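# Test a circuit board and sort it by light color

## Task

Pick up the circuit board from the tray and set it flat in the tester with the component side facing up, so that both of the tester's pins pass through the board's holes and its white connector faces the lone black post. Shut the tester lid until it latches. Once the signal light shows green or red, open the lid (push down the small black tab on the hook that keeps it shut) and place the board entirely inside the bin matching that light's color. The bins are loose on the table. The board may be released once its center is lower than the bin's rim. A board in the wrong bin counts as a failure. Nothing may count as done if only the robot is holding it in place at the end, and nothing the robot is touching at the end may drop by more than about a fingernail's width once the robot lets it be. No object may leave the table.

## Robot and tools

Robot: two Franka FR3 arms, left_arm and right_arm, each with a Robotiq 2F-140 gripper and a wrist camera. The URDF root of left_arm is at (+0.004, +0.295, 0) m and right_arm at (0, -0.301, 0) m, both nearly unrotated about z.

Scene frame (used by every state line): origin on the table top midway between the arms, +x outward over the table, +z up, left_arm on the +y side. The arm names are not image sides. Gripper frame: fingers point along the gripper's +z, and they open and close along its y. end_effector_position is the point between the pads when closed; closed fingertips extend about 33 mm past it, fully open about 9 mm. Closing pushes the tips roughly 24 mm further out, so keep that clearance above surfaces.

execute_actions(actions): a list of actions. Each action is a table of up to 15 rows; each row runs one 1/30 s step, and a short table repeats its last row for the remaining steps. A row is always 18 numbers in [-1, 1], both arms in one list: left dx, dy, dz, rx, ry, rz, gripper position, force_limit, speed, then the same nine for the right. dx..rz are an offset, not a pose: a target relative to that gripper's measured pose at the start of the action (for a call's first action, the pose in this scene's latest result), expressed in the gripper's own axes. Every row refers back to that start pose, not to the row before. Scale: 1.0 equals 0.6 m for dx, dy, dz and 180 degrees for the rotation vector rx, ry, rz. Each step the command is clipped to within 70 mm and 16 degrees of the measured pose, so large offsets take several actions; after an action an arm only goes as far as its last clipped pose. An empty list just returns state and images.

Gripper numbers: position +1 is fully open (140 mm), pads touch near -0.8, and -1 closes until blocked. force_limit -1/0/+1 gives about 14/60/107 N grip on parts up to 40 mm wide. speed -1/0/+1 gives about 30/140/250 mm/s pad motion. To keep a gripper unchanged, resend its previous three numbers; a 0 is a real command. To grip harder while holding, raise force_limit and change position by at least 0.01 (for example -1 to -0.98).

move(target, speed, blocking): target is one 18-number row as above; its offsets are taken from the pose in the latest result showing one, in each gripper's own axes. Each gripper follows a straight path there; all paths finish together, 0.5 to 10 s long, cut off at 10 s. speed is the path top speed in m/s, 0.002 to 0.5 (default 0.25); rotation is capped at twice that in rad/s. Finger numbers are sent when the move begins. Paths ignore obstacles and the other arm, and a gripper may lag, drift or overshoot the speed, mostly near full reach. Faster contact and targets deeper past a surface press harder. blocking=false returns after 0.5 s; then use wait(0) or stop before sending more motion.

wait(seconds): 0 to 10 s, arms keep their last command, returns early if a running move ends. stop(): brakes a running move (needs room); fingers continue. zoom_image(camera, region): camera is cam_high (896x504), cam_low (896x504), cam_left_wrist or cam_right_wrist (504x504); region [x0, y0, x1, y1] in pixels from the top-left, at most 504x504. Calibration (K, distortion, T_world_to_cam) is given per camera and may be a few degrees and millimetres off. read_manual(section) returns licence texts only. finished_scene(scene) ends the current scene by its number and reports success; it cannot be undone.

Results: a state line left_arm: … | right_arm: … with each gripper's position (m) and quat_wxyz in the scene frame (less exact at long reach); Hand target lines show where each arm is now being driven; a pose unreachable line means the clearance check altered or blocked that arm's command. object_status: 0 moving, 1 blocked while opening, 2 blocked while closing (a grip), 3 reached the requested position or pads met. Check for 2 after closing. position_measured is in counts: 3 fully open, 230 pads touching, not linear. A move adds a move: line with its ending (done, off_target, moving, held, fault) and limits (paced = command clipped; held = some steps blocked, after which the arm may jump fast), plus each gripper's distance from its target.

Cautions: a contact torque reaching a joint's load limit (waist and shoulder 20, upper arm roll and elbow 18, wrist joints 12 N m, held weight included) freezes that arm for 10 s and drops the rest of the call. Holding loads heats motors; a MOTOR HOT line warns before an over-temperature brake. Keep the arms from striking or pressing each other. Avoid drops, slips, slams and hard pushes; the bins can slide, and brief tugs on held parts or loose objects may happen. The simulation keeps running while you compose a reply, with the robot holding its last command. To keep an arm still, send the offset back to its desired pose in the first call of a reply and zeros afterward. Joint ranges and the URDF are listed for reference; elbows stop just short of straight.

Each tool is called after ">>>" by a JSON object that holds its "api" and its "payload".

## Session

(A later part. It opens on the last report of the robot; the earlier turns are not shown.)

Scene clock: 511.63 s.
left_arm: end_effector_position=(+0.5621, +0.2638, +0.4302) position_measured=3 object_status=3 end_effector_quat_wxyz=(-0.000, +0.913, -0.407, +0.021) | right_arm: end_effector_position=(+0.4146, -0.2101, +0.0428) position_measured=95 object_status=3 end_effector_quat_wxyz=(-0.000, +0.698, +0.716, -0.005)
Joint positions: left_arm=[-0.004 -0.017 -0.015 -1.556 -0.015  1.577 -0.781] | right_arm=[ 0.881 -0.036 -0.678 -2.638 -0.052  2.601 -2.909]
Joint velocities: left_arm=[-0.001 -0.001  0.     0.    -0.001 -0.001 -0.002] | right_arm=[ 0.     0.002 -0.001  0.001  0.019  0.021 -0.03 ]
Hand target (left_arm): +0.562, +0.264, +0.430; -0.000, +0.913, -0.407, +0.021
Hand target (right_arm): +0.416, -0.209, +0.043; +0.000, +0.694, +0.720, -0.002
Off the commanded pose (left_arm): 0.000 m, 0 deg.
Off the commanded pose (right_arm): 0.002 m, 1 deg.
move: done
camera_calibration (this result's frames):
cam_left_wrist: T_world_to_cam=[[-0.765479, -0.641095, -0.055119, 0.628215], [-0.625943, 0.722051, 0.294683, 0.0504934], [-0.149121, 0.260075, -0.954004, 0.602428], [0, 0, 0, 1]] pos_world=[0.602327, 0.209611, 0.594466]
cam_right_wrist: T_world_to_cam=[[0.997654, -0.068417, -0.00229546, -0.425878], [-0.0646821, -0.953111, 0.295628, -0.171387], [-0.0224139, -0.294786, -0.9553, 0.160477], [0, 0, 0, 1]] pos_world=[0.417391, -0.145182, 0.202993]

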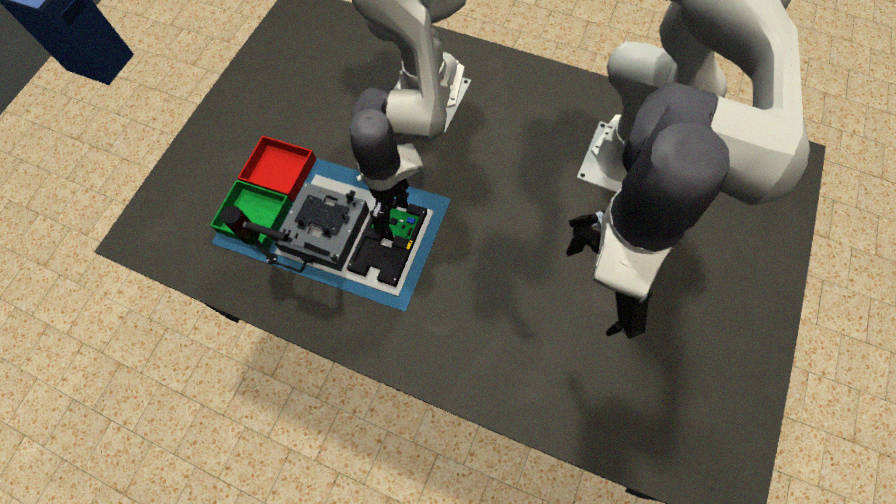

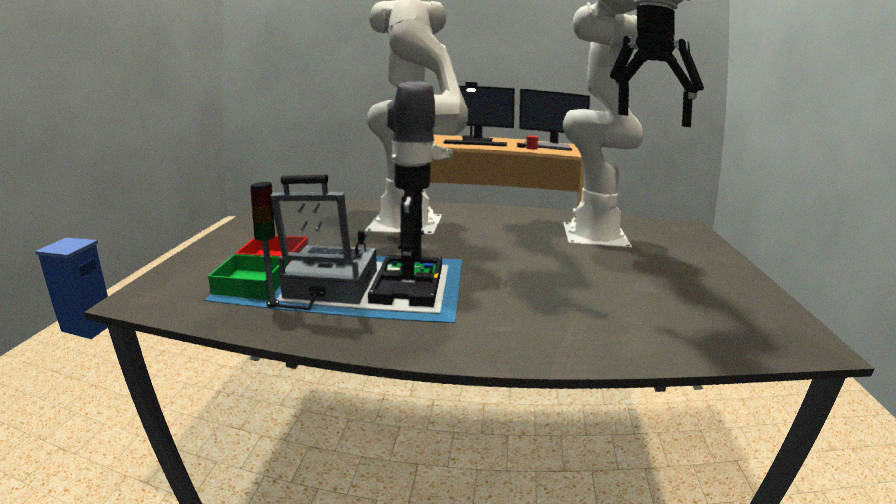

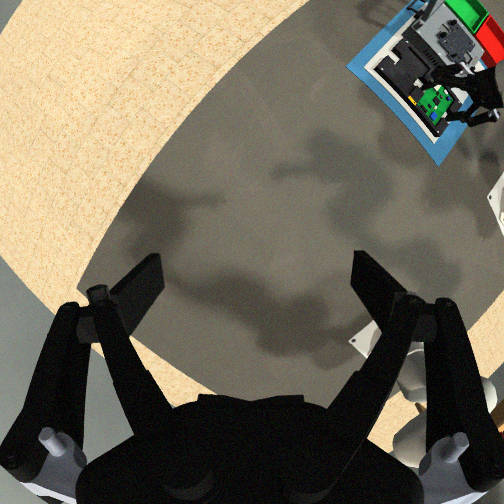

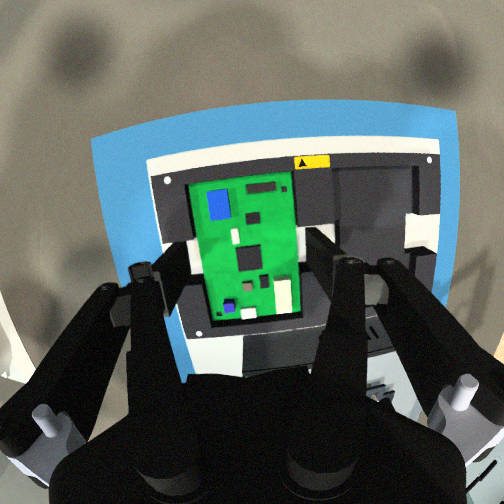

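>>> {"api": "move", "payload": {"target": [0,0,0,0,0,0,1,0,0, 0.0015,0.001,0.0155,0,0,-0.006,0.27,0,0], "speed": 0.02}}

>>> {"api": "zoom_image", "payload": {"camera": "cam_low", "region": [340, 200, 480, 320]}}

>>> {"api": "zoom_image", "payload": {"camera": "cam_right_wrist", "region": [130, 140, 370, 340]}}

Scene clock: 522.80 s.
left_arm: end_effector_position=(+0.5621, +0.2638, +0.4302) position_measured=3 object_status=3 end_effector_quat_wxyz=(-0.000, +0.913, -0.407, +0.021) | right_arm: end_effector_position=(+0.4141, -0.2111, +0.0338) position_measured=95 object_status=3 end_effector_quat_wxyz=(-0.001, +0.696, +0.718, -0.007)
Joint positions: left_arm=[-0.004 -0.017 -0.015 -1.556 -0.015  1.577 -0.781] | right_arm=[ 0.884 -0.003 -0.676 -2.638 -0.016  2.622 -2.942]
Joint velocities: left_arm=[0.    0.001 0.001 0.001 0.    0.001 0.002] | right_arm=[-0.     0.002 -0.     0.001  0.015  0.013 -0.028]
Hand target (left_arm): +0.562, +0.264, +0.430; -0.000, +0.913, -0.407, +0.021
Hand target (right_arm): +0.415, -0.209, +0.034; -0.000, +0.692, +0.722, -0.005
Off the commanded pose (left_arm): 0.000 m, 0 deg.
Off the commanded pose (right_arm): 0.002 m, 1 deg.
move: done
camera_calibration (this result's frames):
cam_left_wrist: T_world_to_cam=[[-0.765479, -0.641095, -0.0551187, 0.628215], [-0.625943, 0.722051, 0.294683, 0.0504934], [-0.149121, 0.260075, -0.954004, 0.602429], [0, 0, 0, 1]] pos_world=[0.602327, 0.20961, 0.594466]
cam_right_wrist: T_world_to_cam=[[0.998019, -0.0626083, -0.00616278, -0.424234], [-0.0579292, -0.952775, 0.298102, -0.172526], [-0.0245354, -0.297154, -0.954514, 0.152007], [0, 0, 0, 1]] pos_world=[0.417129, -0.145769, 0.193909]

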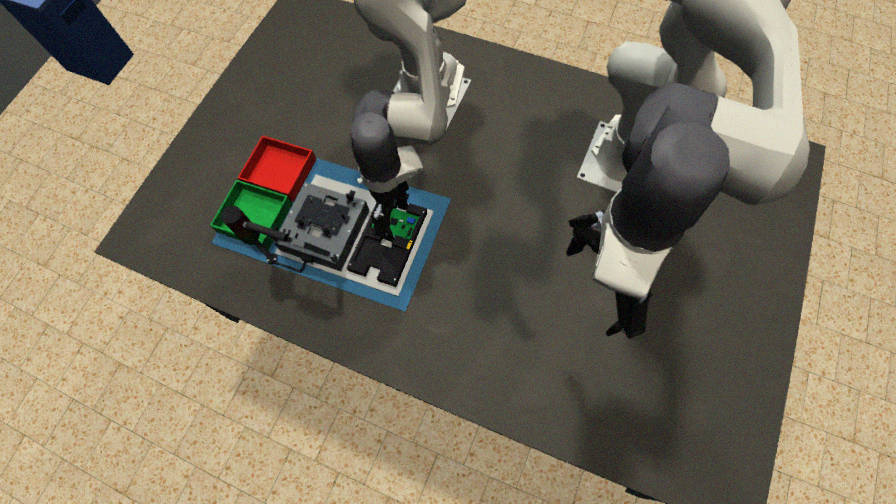

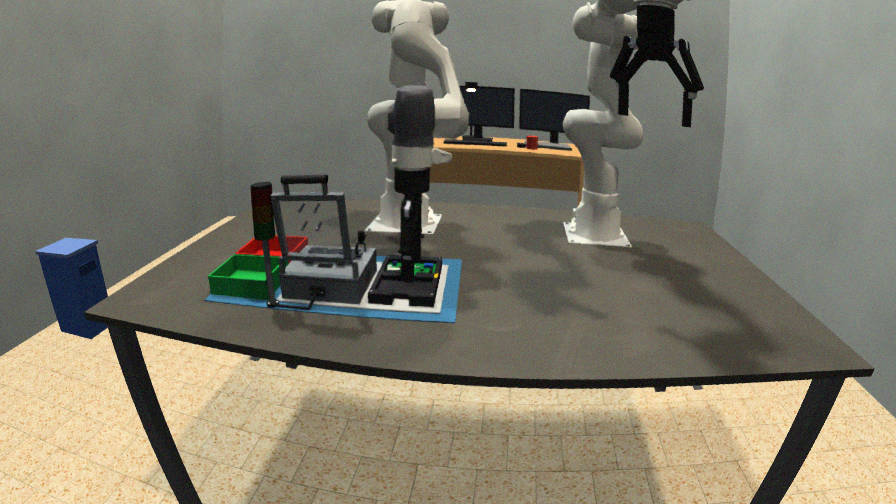

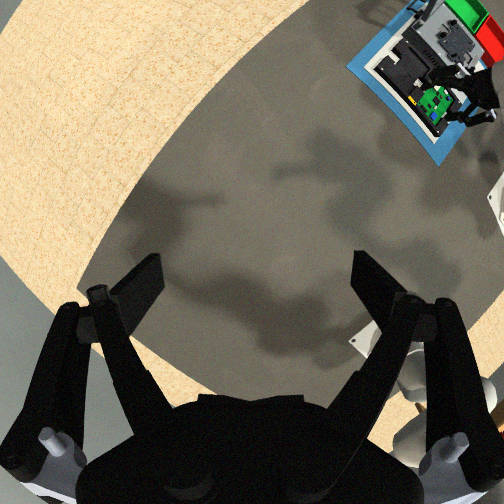

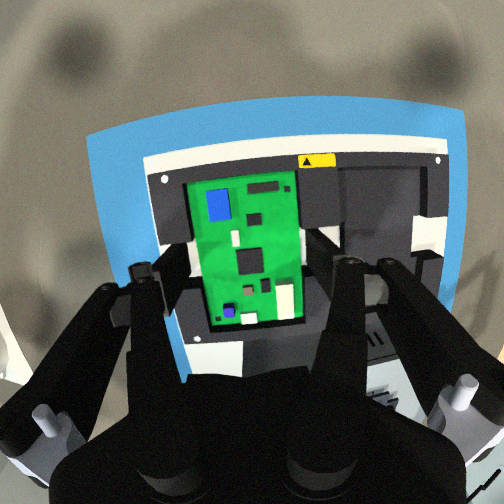

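Region (340, 200, 480, 320) of cam_low's 896x504 image, scaled by 3.600, with more detail than that image has; it fills the top 432 rows of this view, and the rest is white.

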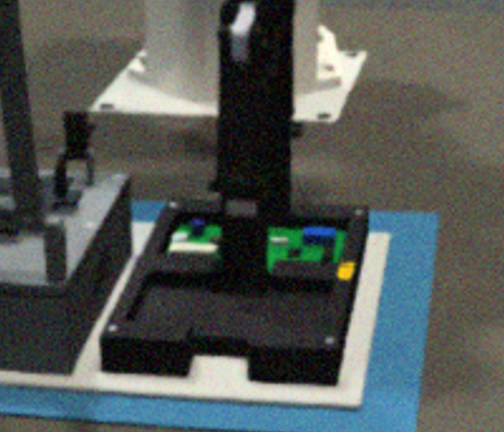

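Region (130, 140, 370, 340) of cam_right_wrist's 504x504 image, scaled by 2.100, with more detail than that image has.

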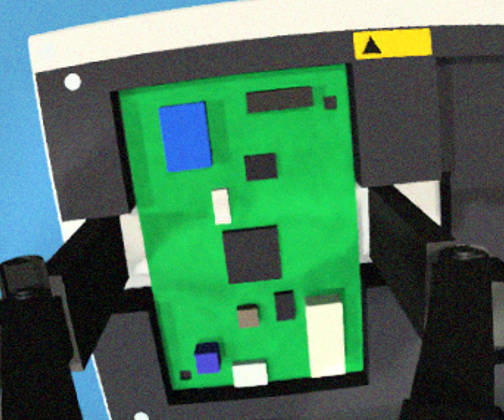

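>>> {"api": "execute_actions", "payload": {"actions": [[[0,0,0,0,0,0,1,0,0, 0,0,0,0,0,0,-1,0.2,-0.6]],[[0,0,0,0,0,0,1,0,0, 0,0,0,0,0,0,-1,0.2,-0.6]]]}}

Scene clock: 530.27 s.
left_arm: end_effector_position=(+0.5621, +0.2638, +0.4302) position_measured=3 object_status=3 end_effector_quat_wxyz=(-0.000, +0.913, -0.407, +0.021) | right_arm: end_effector_position=(+0.4153, -0.2106, +0.0345) position_measured=127 object_status=2 end_effector_quat_wxyz=(-0.001, +0.694, +0.720, -0.005)
Joint positions: left_arm=[-0.004 -0.017 -0.015 -1.556 -0.015  1.577 -0.781] | right_arm=[ 0.884 -0.004 -0.676 -2.637 -0.015  2.624 -2.948]
Joint velocities: left_arm=[-0.    -0.     0.     0.002 -0.001 -0.001  0.   ] | right_arm=[-0.     0.    -0.    -0.001  0.    -0.     0.   ]
Hand target (left_arm): +0.562, +0.264, +0.430; -0.000, +0.913, -0.407, +0.021
Hand target (right_arm): +0.415, -0.211, +0.035; -0.001, +0.694, +0.720, -0.005
Off the commanded pose (left_arm): 0.000 m, 0 deg.
Off the commanded pose (right_arm): 0.000 m, 0 deg.
camera_calibration (this result's frames):
cam_left_wrist: T_world_to_cam=[[-0.765479, -0.641095, -0.0551188, 0.628215], [-0.625943, 0.722051, 0.294683, 0.0504934], [-0.149121, 0.260075, -0.954004, 0.602429], [0, 0, 0, 1]] pos_world=[0.602327, 0.20961, 0.594466]
cam_right_wrist: T_world_to_cam=[[0.998328, -0.0577159, -0.00322069, -0.424622], [-0.0541779, -0.953648, 0.296007, -0.17383], [-0.0201557, -0.295338, -0.95518, 0.151433], [0, 0, 0, 1]] pos_world=[0.417547, -0.145556, 0.194733]

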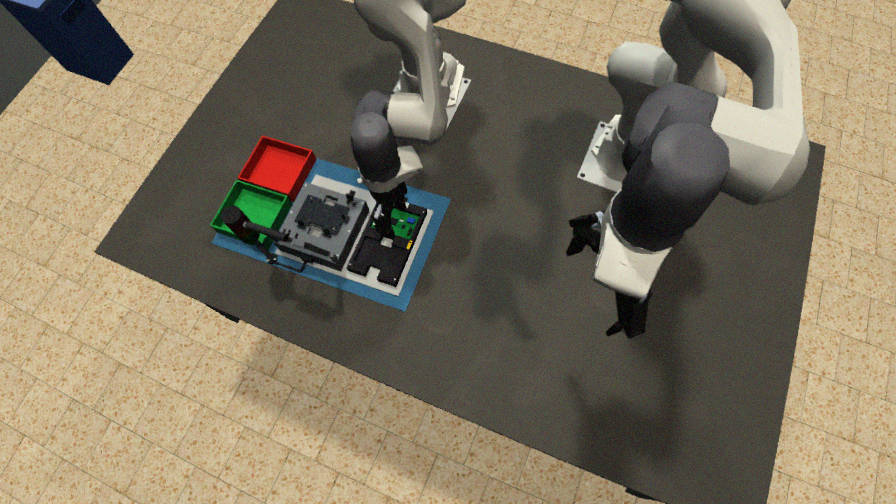

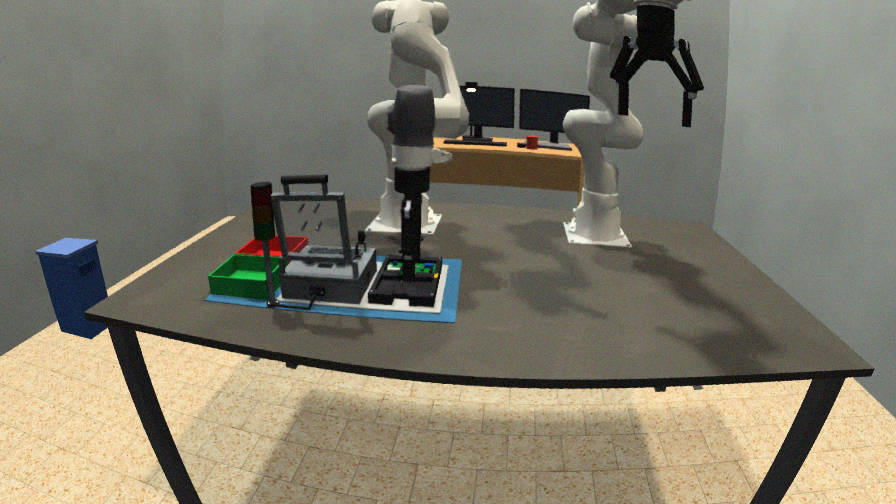

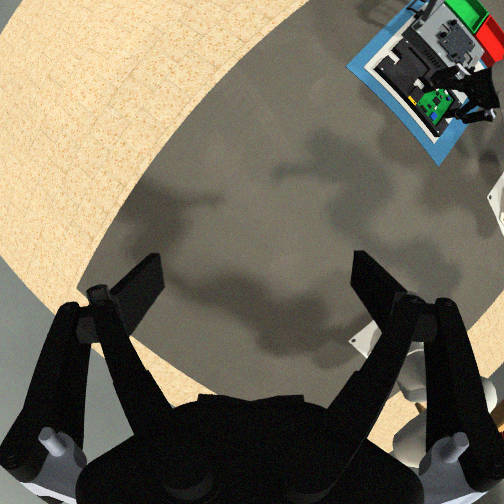

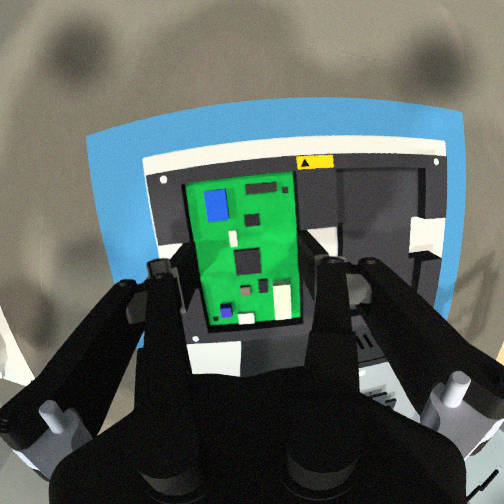

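>>> {"api": "move", "payload": {"target": [0,0,0,0,0,0,1,0,0, 0,0,-0.05,0,0,0,-1,0.2,-0.6], "speed": 0.05}}

Scene clock: 540.97 s.
left_arm: end_effector_position=(+0.5621, +0.2638, +0.4302) position_measured=3 object_status=3 end_effector_quat_wxyz=(-0.000, +0.913, -0.407, +0.021) | right_arm: end_effector_position=(+0.4162, -0.2100, +0.0632) position_measured=127 object_status=2 end_effector_quat_wxyz=(-0.001, +0.691, +0.723, -0.004)
Joint positions: left_arm=[-0.004 -0.017 -0.015 -1.556 -0.015  1.577 -0.781] | right_arm=[ 0.87  -0.1   -0.675 -2.626 -0.116  2.538 -2.885]
Joint velocities: left_arm=[-0.002  0.     0.001  0.001  0.     0.     0.002] | right_arm=[ 0.    -0.001 -0.     0.002 -0.005 -0.012  0.024]
Hand target (left_arm): +0.562, +0.264, +0.430; -0.000, +0.913, -0.407, +0.021
Hand target (right_arm): +0.415, -0.210, +0.064; -0.001, +0.694, +0.720, -0.005
Off the commanded pose (left_arm): 0.000 m, 0 deg.
Off the commanded pose (right_arm): 0.001 m, 1 deg.
move: done
camera_calibration (this result's frames):
cam_left_wrist: T_world_to_cam=[[-0.765479, -0.641095, -0.0551188, 0.628215], [-0.625943, 0.722051, 0.294683, 0.0504936], [-0.149121, 0.260075, -0.954004, 0.602429], [0, 0, 0, 1]] pos_world=[0.602327, 0.20961, 0.594466]
cam_right_wrist: T_world_to_cam=[[0.99882, -0.0485536, -0.00126186, -0.42375], [-0.0460414, -0.954775, 0.293744, -0.185143], [-0.0154671, -0.29334, -0.955883, 0.177578], [0, 0, 0, 1]] pos_world=[0.417473, -0.145254, 0.223594]

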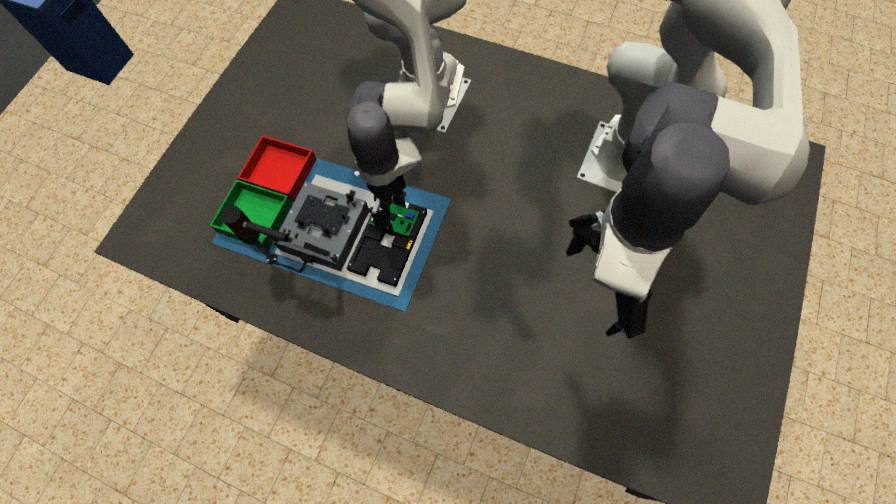

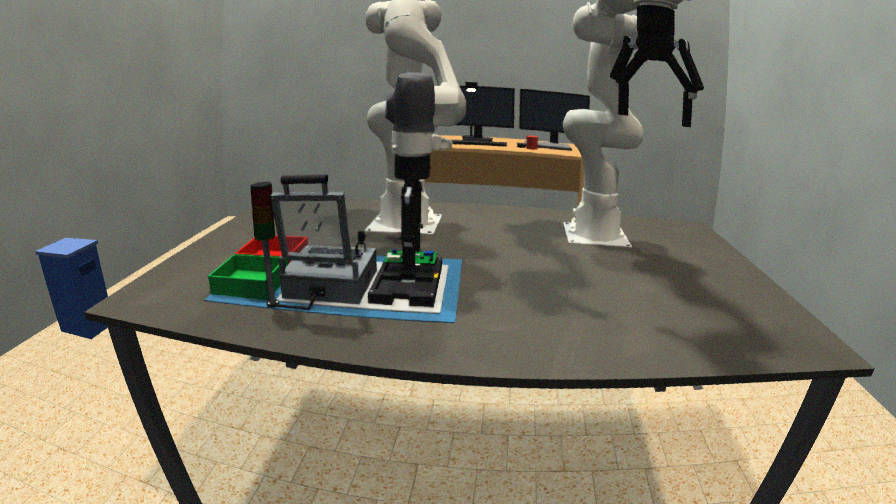

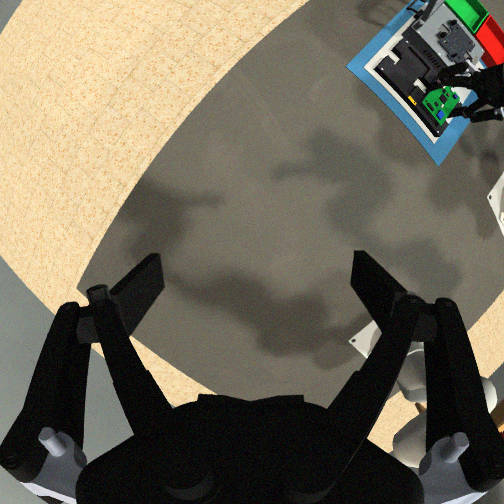

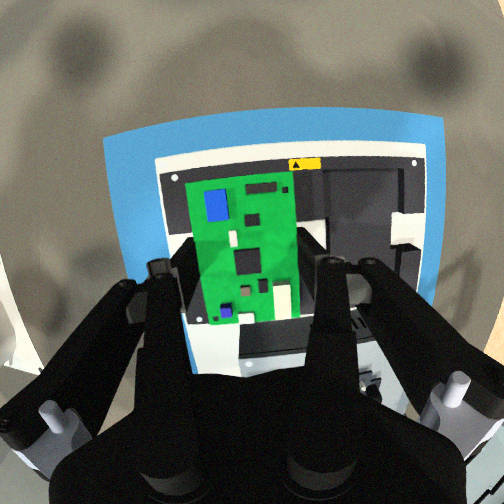

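>>> {"api": "move", "payload": {"target": [0,0,0,0,0,0,1,0,0, 0,0.04,-0.28,0,0,0.5,-1,0.2,-0.6], "speed": 0.25}}

Scene clock: 549.17 s.
left_arm: end_effector_position=(+0.5621, +0.2638, +0.4302) position_measured=3 object_status=3 end_effector_quat_wxyz=(-0.000, +0.913, -0.407, +0.021) | right_arm: end_effector_position=(+0.4438, -0.2118, +0.2311) position_measured=127 object_status=2 end_effector_quat_wxyz=(+0.005, +1.000, +0.027, +0.000)
Joint positions: left_arm=[-0.004 -0.017 -0.015 -1.556 -0.015  1.577 -0.781] | right_arm=[ 0.406 -0.298 -0.197 -2.357 -0.077  2.062 -1.362]
Joint velocities: left_arm=[-0.001 -0.002  0.     0.001 -0.001 -0.001 -0.001] | right_arm=[-0.001 -0.001 -0.     0.001 -0.001  0.     0.03 ]
Hand target (left_arm): +0.562, +0.264, +0.430; -0.000, +0.913, -0.407, +0.021
Hand target (right_arm): +0.443, -0.212, +0.231; +0.005, +1.000, +0.020, -0.001
Off the commanded pose (left_arm): 0.000 m, 0 deg.
Off the commanded pose (right_arm): 0.005 m, 1 deg.
move: off_target (right_arm)
camera_calibration (this result's frames):
cam_left_wrist: T_world_to_cam=[[-0.765479, -0.641095, -0.0551187, 0.628215], [-0.625943, 0.722051, 0.294683, 0.0504933], [-0.149121, 0.260075, -0.954004, 0.602429], [0, 0, 0, 1]] pos_world=[0.602327, 0.20961, 0.594466]
cam_right_wrist: T_world_to_cam=[[-0.0394476, -0.999114, 0.0146441, -0.195461], [-0.956775, 0.041994, 0.287783, 0.381726], [-0.288143, -0.00265877, -0.957584, 0.520885], [0, 0, 0, 1]] pos_world=[0.507605, -0.209933, 0.391799]

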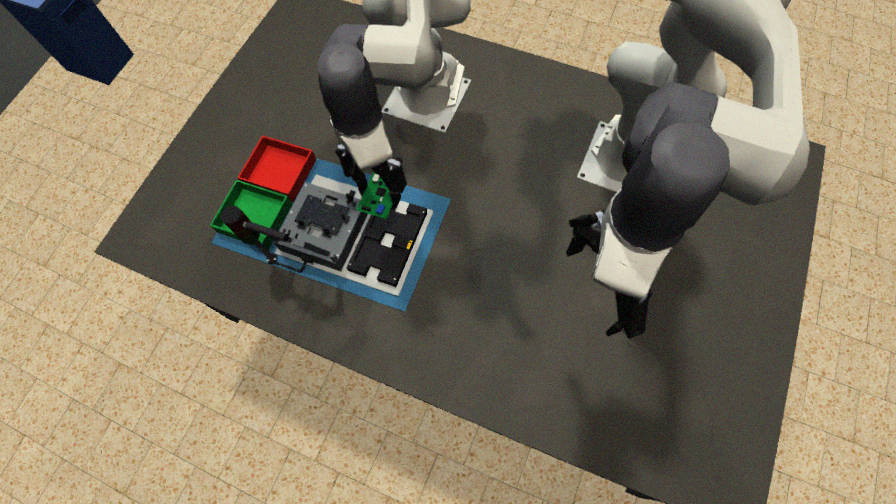

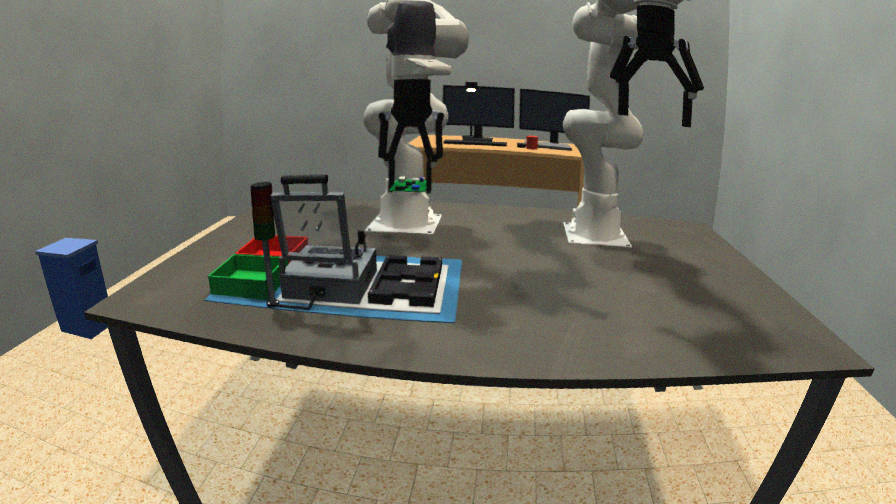

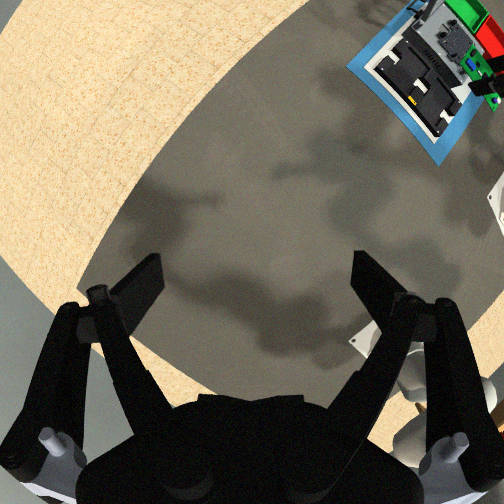

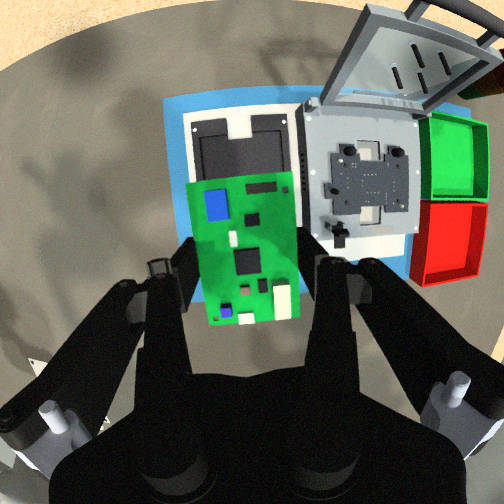

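>>> {"api": "zoom_image", "payload": {"camera": "cam_right_wrist", "region": [290, 90, 440, 260]}}

Region (290, 90, 440, 260) of cam_right_wrist's 504x504 image, scaled by 2.965, with more detail than that image has; it fills the left 445 columns of this view, and the rest is white.

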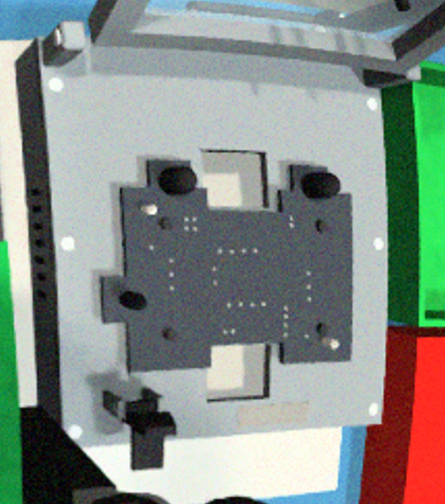

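>>> {"api": "move", "payload": {"target": [0,0,0,0,0,0,1,0,0, 0.052,0.27,0.0,0,0,0.502,-1,0.2,-0.6], "speed": 0.25}}

Scene clock: 588.00 s.
left_arm: end_effector_position=(+0.5621, +0.2638, +0.4302) position_measured=3 object_status=3 end_effector_quat_wxyz=(-0.000, +0.913, -0.407, +0.021) | right_arm: end_effector_position=(+0.4788, -0.3721, +0.2326) position_measured=127 object_status=2 end_effector_quat_wxyz=(+0.005, +0.728, -0.686, +0.004)
Joint positions: left_arm=[-0.004 -0.017 -0.015 -1.556 -0.015  1.577 -0.781] | right_arm=[-0.082 -0.2   -0.063 -2.26  -0.028  2.062 -0.181]
Joint velocities: left_arm=[-0.001  0.    -0.    -0.001  0.    -0.001  0.002] | right_arm=[-0.    -0.001 -0.     0.002  0.001  0.     0.027]
Hand target (left_arm): +0.562, +0.264, +0.430; -0.000, +0.913, -0.407, +0.021
Hand target (right_arm): +0.479, -0.372, +0.233; +0.005, +0.723, -0.690, +0.005
Off the commanded pose (left_arm): 0.000 m, 0 deg.
Off the commanded pose (right_arm): 0.005 m, 1 deg.
move: off_target (right_arm)
camera_calibration (this result's frames):
cam_left_wrist: T_world_to_cam=[[-0.765479, -0.641095, -0.0551188, 0.628215], [-0.625943, 0.722051, 0.294683, 0.0504935], [-0.149121, 0.260075, -0.954004, 0.602429], [0, 0, 0, 1]] pos_world=[0.602327, 0.20961, 0.594466]
cam_right_wrist: T_world_to_cam=[[-0.999399, 0.0342881, 0.00504354, 0.492165], [0.0343419, 0.960184, 0.277249, 0.291049], [0.00466363, 0.277256, -0.960785, 0.496636], [0, 0, 0, 1]] pos_world=[0.479558, -0.434031, 0.393985]

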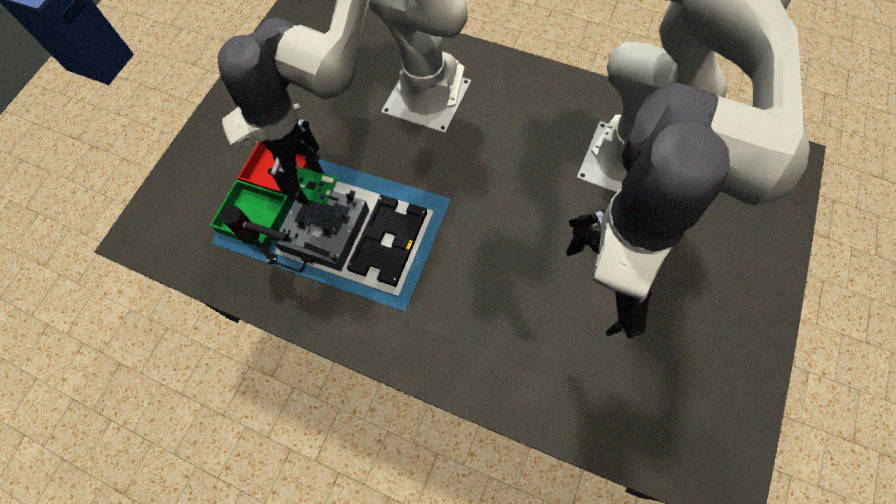

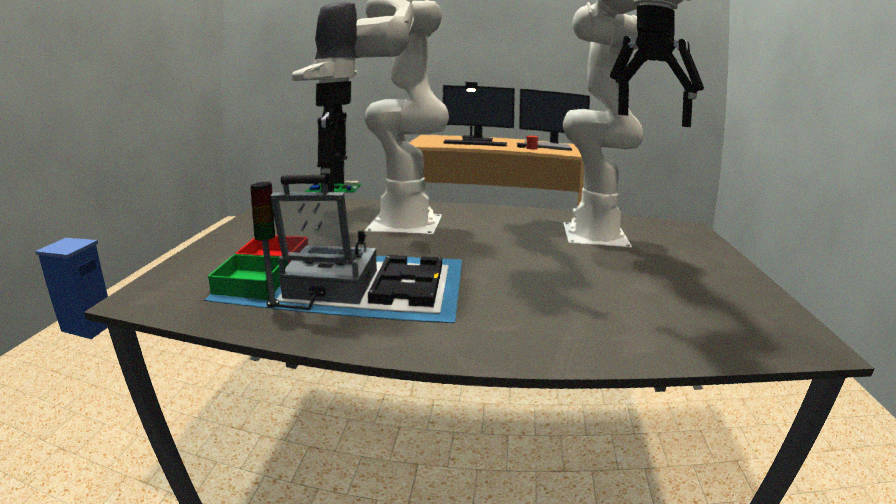

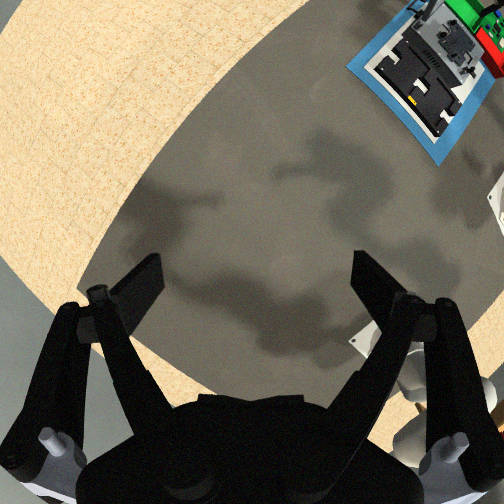

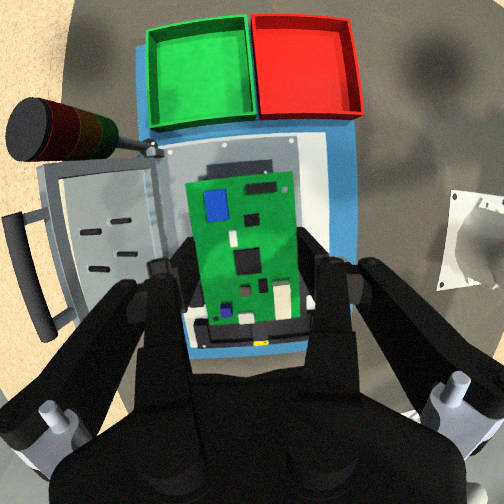

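>>> {"api": "zoom_image", "payload": {"camera": "cam_low", "region": [260, 160, 400, 310]}}

>>> {"api": "zoom_image", "payload": {"camera": "cam_high", "region": [210, 130, 390, 290]}}

Region (260, 160, 400, 310) of cam_low's 896x504 image, scaled by 3.360, with more detail than that image has; it fills the left 470 columns of this view, and the rest is white.

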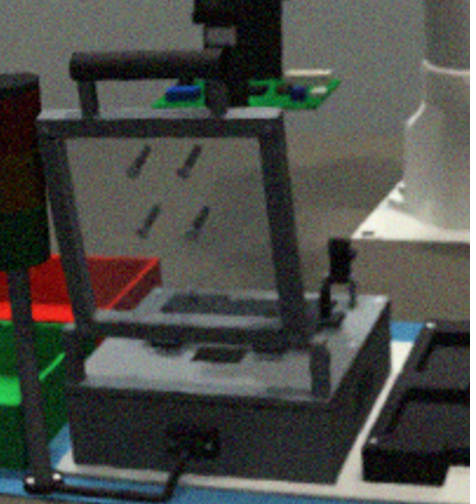

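Region (210, 130, 390, 290) of cam_high's 896x504 image, scaled by 2.800, with more detail than that image has.

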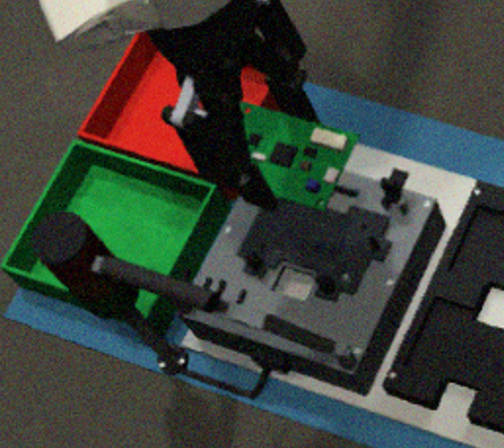

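>>> {"api": "move", "payload": {"target": [0,0,0,0,0,0,1,0,0, -0.0113,-0.0097,0.154,0.0005,-0.004,0.0039,-1,0.2,-0.6], "speed": 0.1}}

>>> {"api": "zoom_image", "payload": {"camera": "cam_right_wrist", "region": [140, 90, 380, 340]}}

Scene clock: 637.27 s.
left_arm: end_effector_position=(+0.5621, +0.2638, +0.4302) position_measured=3 object_status=3 end_effector_quat_wxyz=(-0.000, +0.913, -0.407, +0.021) | right_arm: end_effector_position=(+0.4823, -0.3663, +0.1408) position_measured=127 object_status=2 end_effector_quat_wxyz=(+0.002, +0.723, -0.691, -0.001)
Joint positions: left_arm=[-0.004 -0.017 -0.015 -1.556 -0.015  1.577 -0.781] | right_arm=[-0.078 -0.074 -0.063 -2.374 -0.008  2.296 -0.171]
Joint velocities: left_arm=[-0.     0.002  0.002  0.001 -0.001  0.001 -0.001] | right_arm=[-0.001  0.001  0.001  0.     0.001  0.009 -0.   ]
Hand target (left_arm): +0.562, +0.264, +0.430; -0.000, +0.913, -0.407, +0.021
Hand target (right_arm): +0.484, -0.365, +0.141; +0.000, +0.724, -0.690, +0.000
Off the commanded pose (left_arm): 0.000 m, 0 deg.
Off the commanded pose (right_arm): 0.002 m, 0 deg.
move: done
camera_calibration (this result's frames):
cam_left_wrist: T_world_to_cam=[[-0.765479, -0.641095, -0.0551189, 0.628215], [-0.625943, 0.722051, 0.294683, 0.0504936], [-0.149121, 0.260075, -0.954004, 0.602428], [0, 0, 0, 1]] pos_world=[0.602327, 0.20961, 0.594466]
cam_right_wrist: T_world_to_cam=[[-0.99877, 0.0487516, 0.00905833, 0.500367], [0.0492926, 0.95631, 0.288171, 0.300644], [0.00538622, 0.288263, -0.957536, 0.410049], [0, 0, 0, 1]] pos_world=[0.482723, -0.430104, 0.301467]

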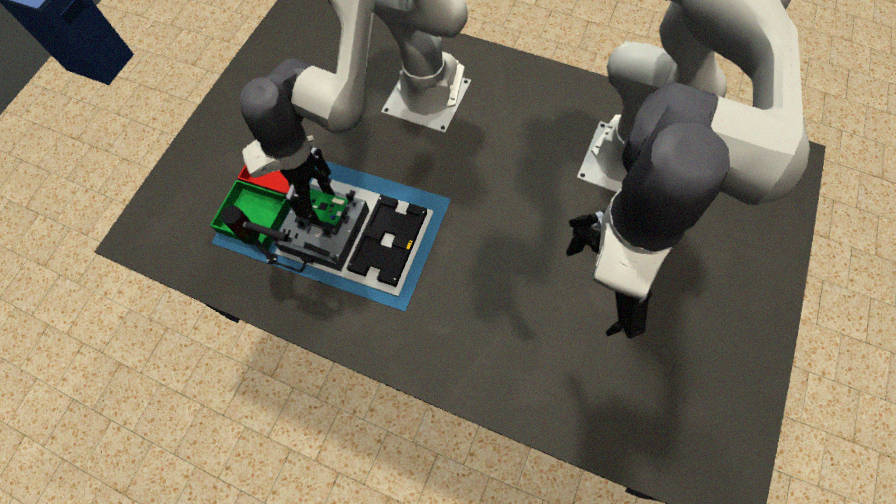

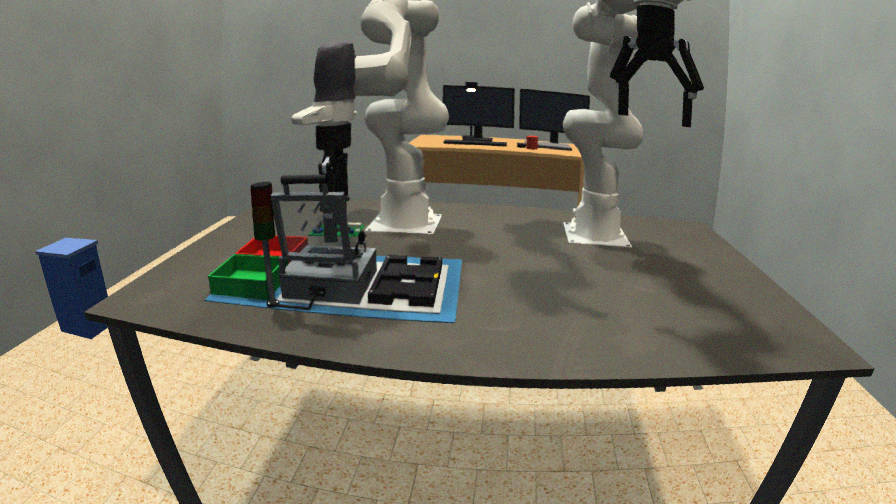

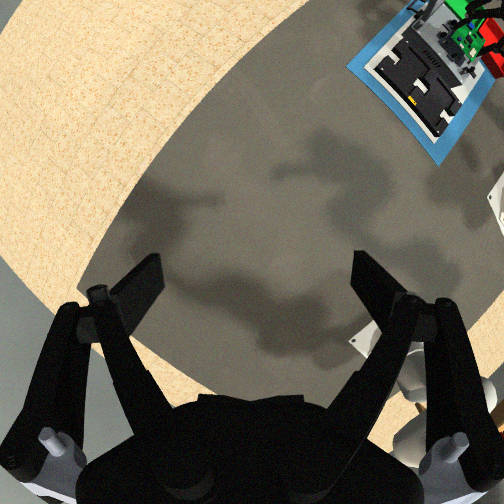

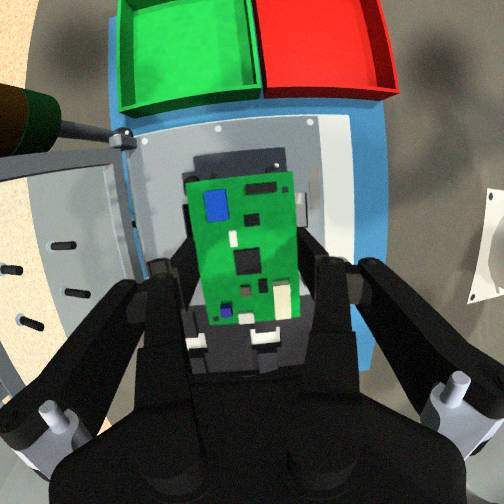

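Region (140, 90, 380, 340) of cam_right_wrist's 504x504 image, scaled by 2.016, with more detail than that image has; it fills the left 484 columns of this view, and the rest is white.

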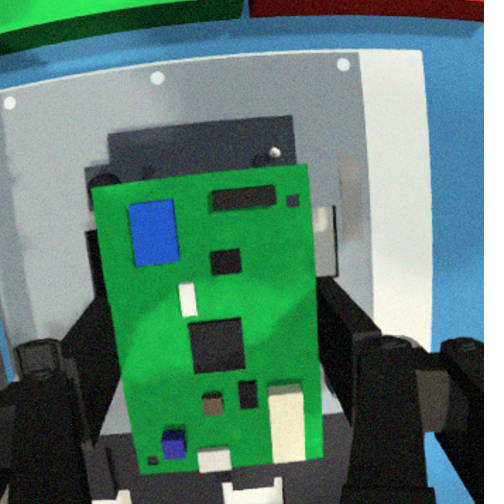

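>>> {"api": "move", "payload": {"target": [0,0,0,0,0,0,1,0,0, 0.0295,0.0018,0.043,0,0,0,-1,0.2,-0.6], "speed": 0.04}}

>>> {"api": "zoom_image", "payload": {"camera": "cam_right_wrist", "region": [140, 90, 380, 340]}}

Scene clock: 660.63 s.
left_arm: end_effector_position=(+0.5621, +0.2638, +0.4302) position_measured=3 object_status=3 end_effector_quat_wxyz=(-0.000, +0.913, -0.407, +0.021) | right_arm: end_effector_position=(+0.4801, -0.3821, +0.1153) position_measured=127 object_status=2 end_effector_quat_wxyz=(+0.004, +0.721, -0.693, -0.003)
Joint positions: left_arm=[-0.004 -0.017 -0.015 -1.556 -0.015  1.577 -0.781] | right_arm=[-0.093 -0.026 -0.08  -2.392 -0.008  2.356 -0.2  ]
Joint velocities: left_arm=[ 0.     0.     0.001  0.    -0.001  0.     0.001] | right_arm=[-0.     0.001  0.001  0.     0.001  0.016 -0.016]
Hand target (left_arm): +0.562, +0.264, +0.430; -0.000, +0.913, -0.407, +0.021
Hand target (right_arm): +0.481, -0.383, +0.115; +0.002, +0.723, -0.691, -0.001
Off the commanded pose (left_arm): 0.000 m, 0 deg.
Off the commanded pose (right_arm): 0.003 m, 0 deg.
move: done
camera_calibration (this result's frames):
cam_left_wrist: T_world_to_cam=[[-0.765479, -0.641095, -0.0551189, 0.628215], [-0.625943, 0.722051, 0.294683, 0.0504934], [-0.149121, 0.260075, -0.954004, 0.602428], [0, 0, 0, 1]] pos_world=[0.602327, 0.20961, 0.594466]
cam_right_wrist: T_world_to_cam=[[-0.998491, 0.0530039, 0.0143932, 0.500082], [0.0549041, 0.956322, 0.287114, 0.320703], [0.00145361, 0.287471, -0.957788, 0.391896], [0, 0, 0, 1]] pos_world=[0.48115, -0.44586, 0.276077]

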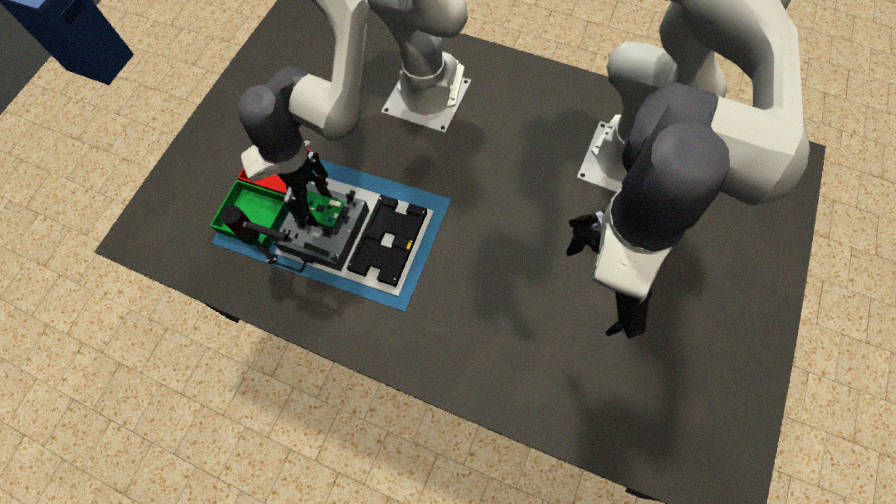

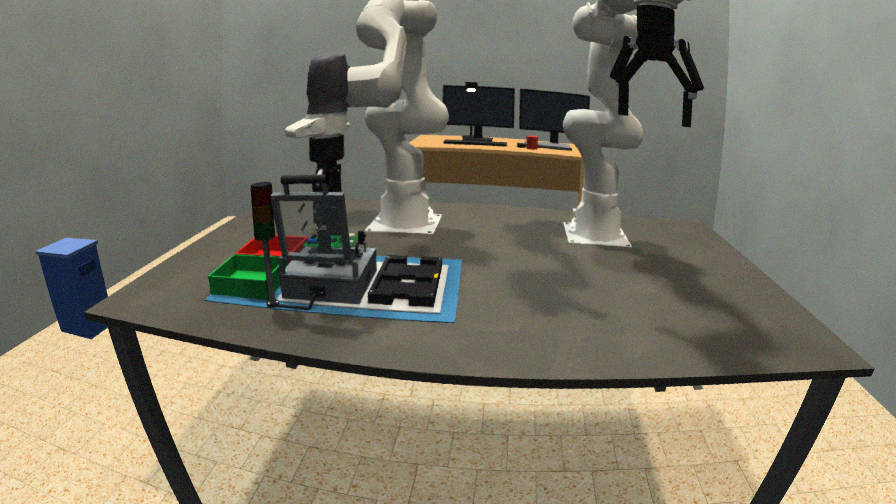

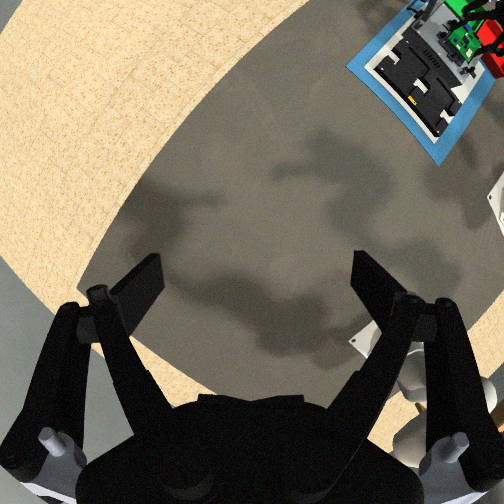

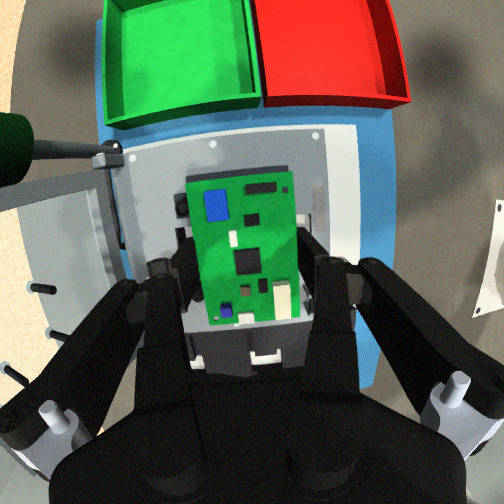

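Region (140, 90, 380, 340) of cam_right_wrist's 504x504 image, scaled by 2.016, with more detail than that image has; it fills the left 484 columns of this view, and the rest is white.

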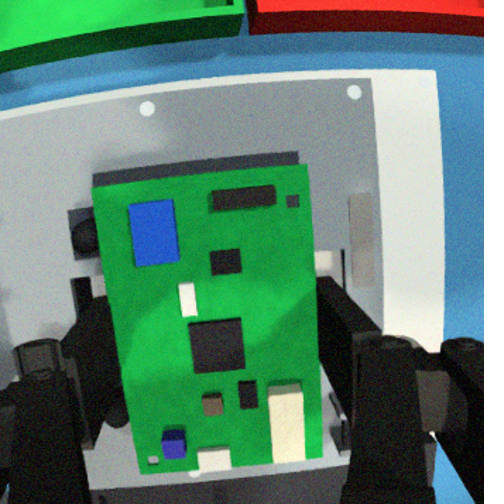

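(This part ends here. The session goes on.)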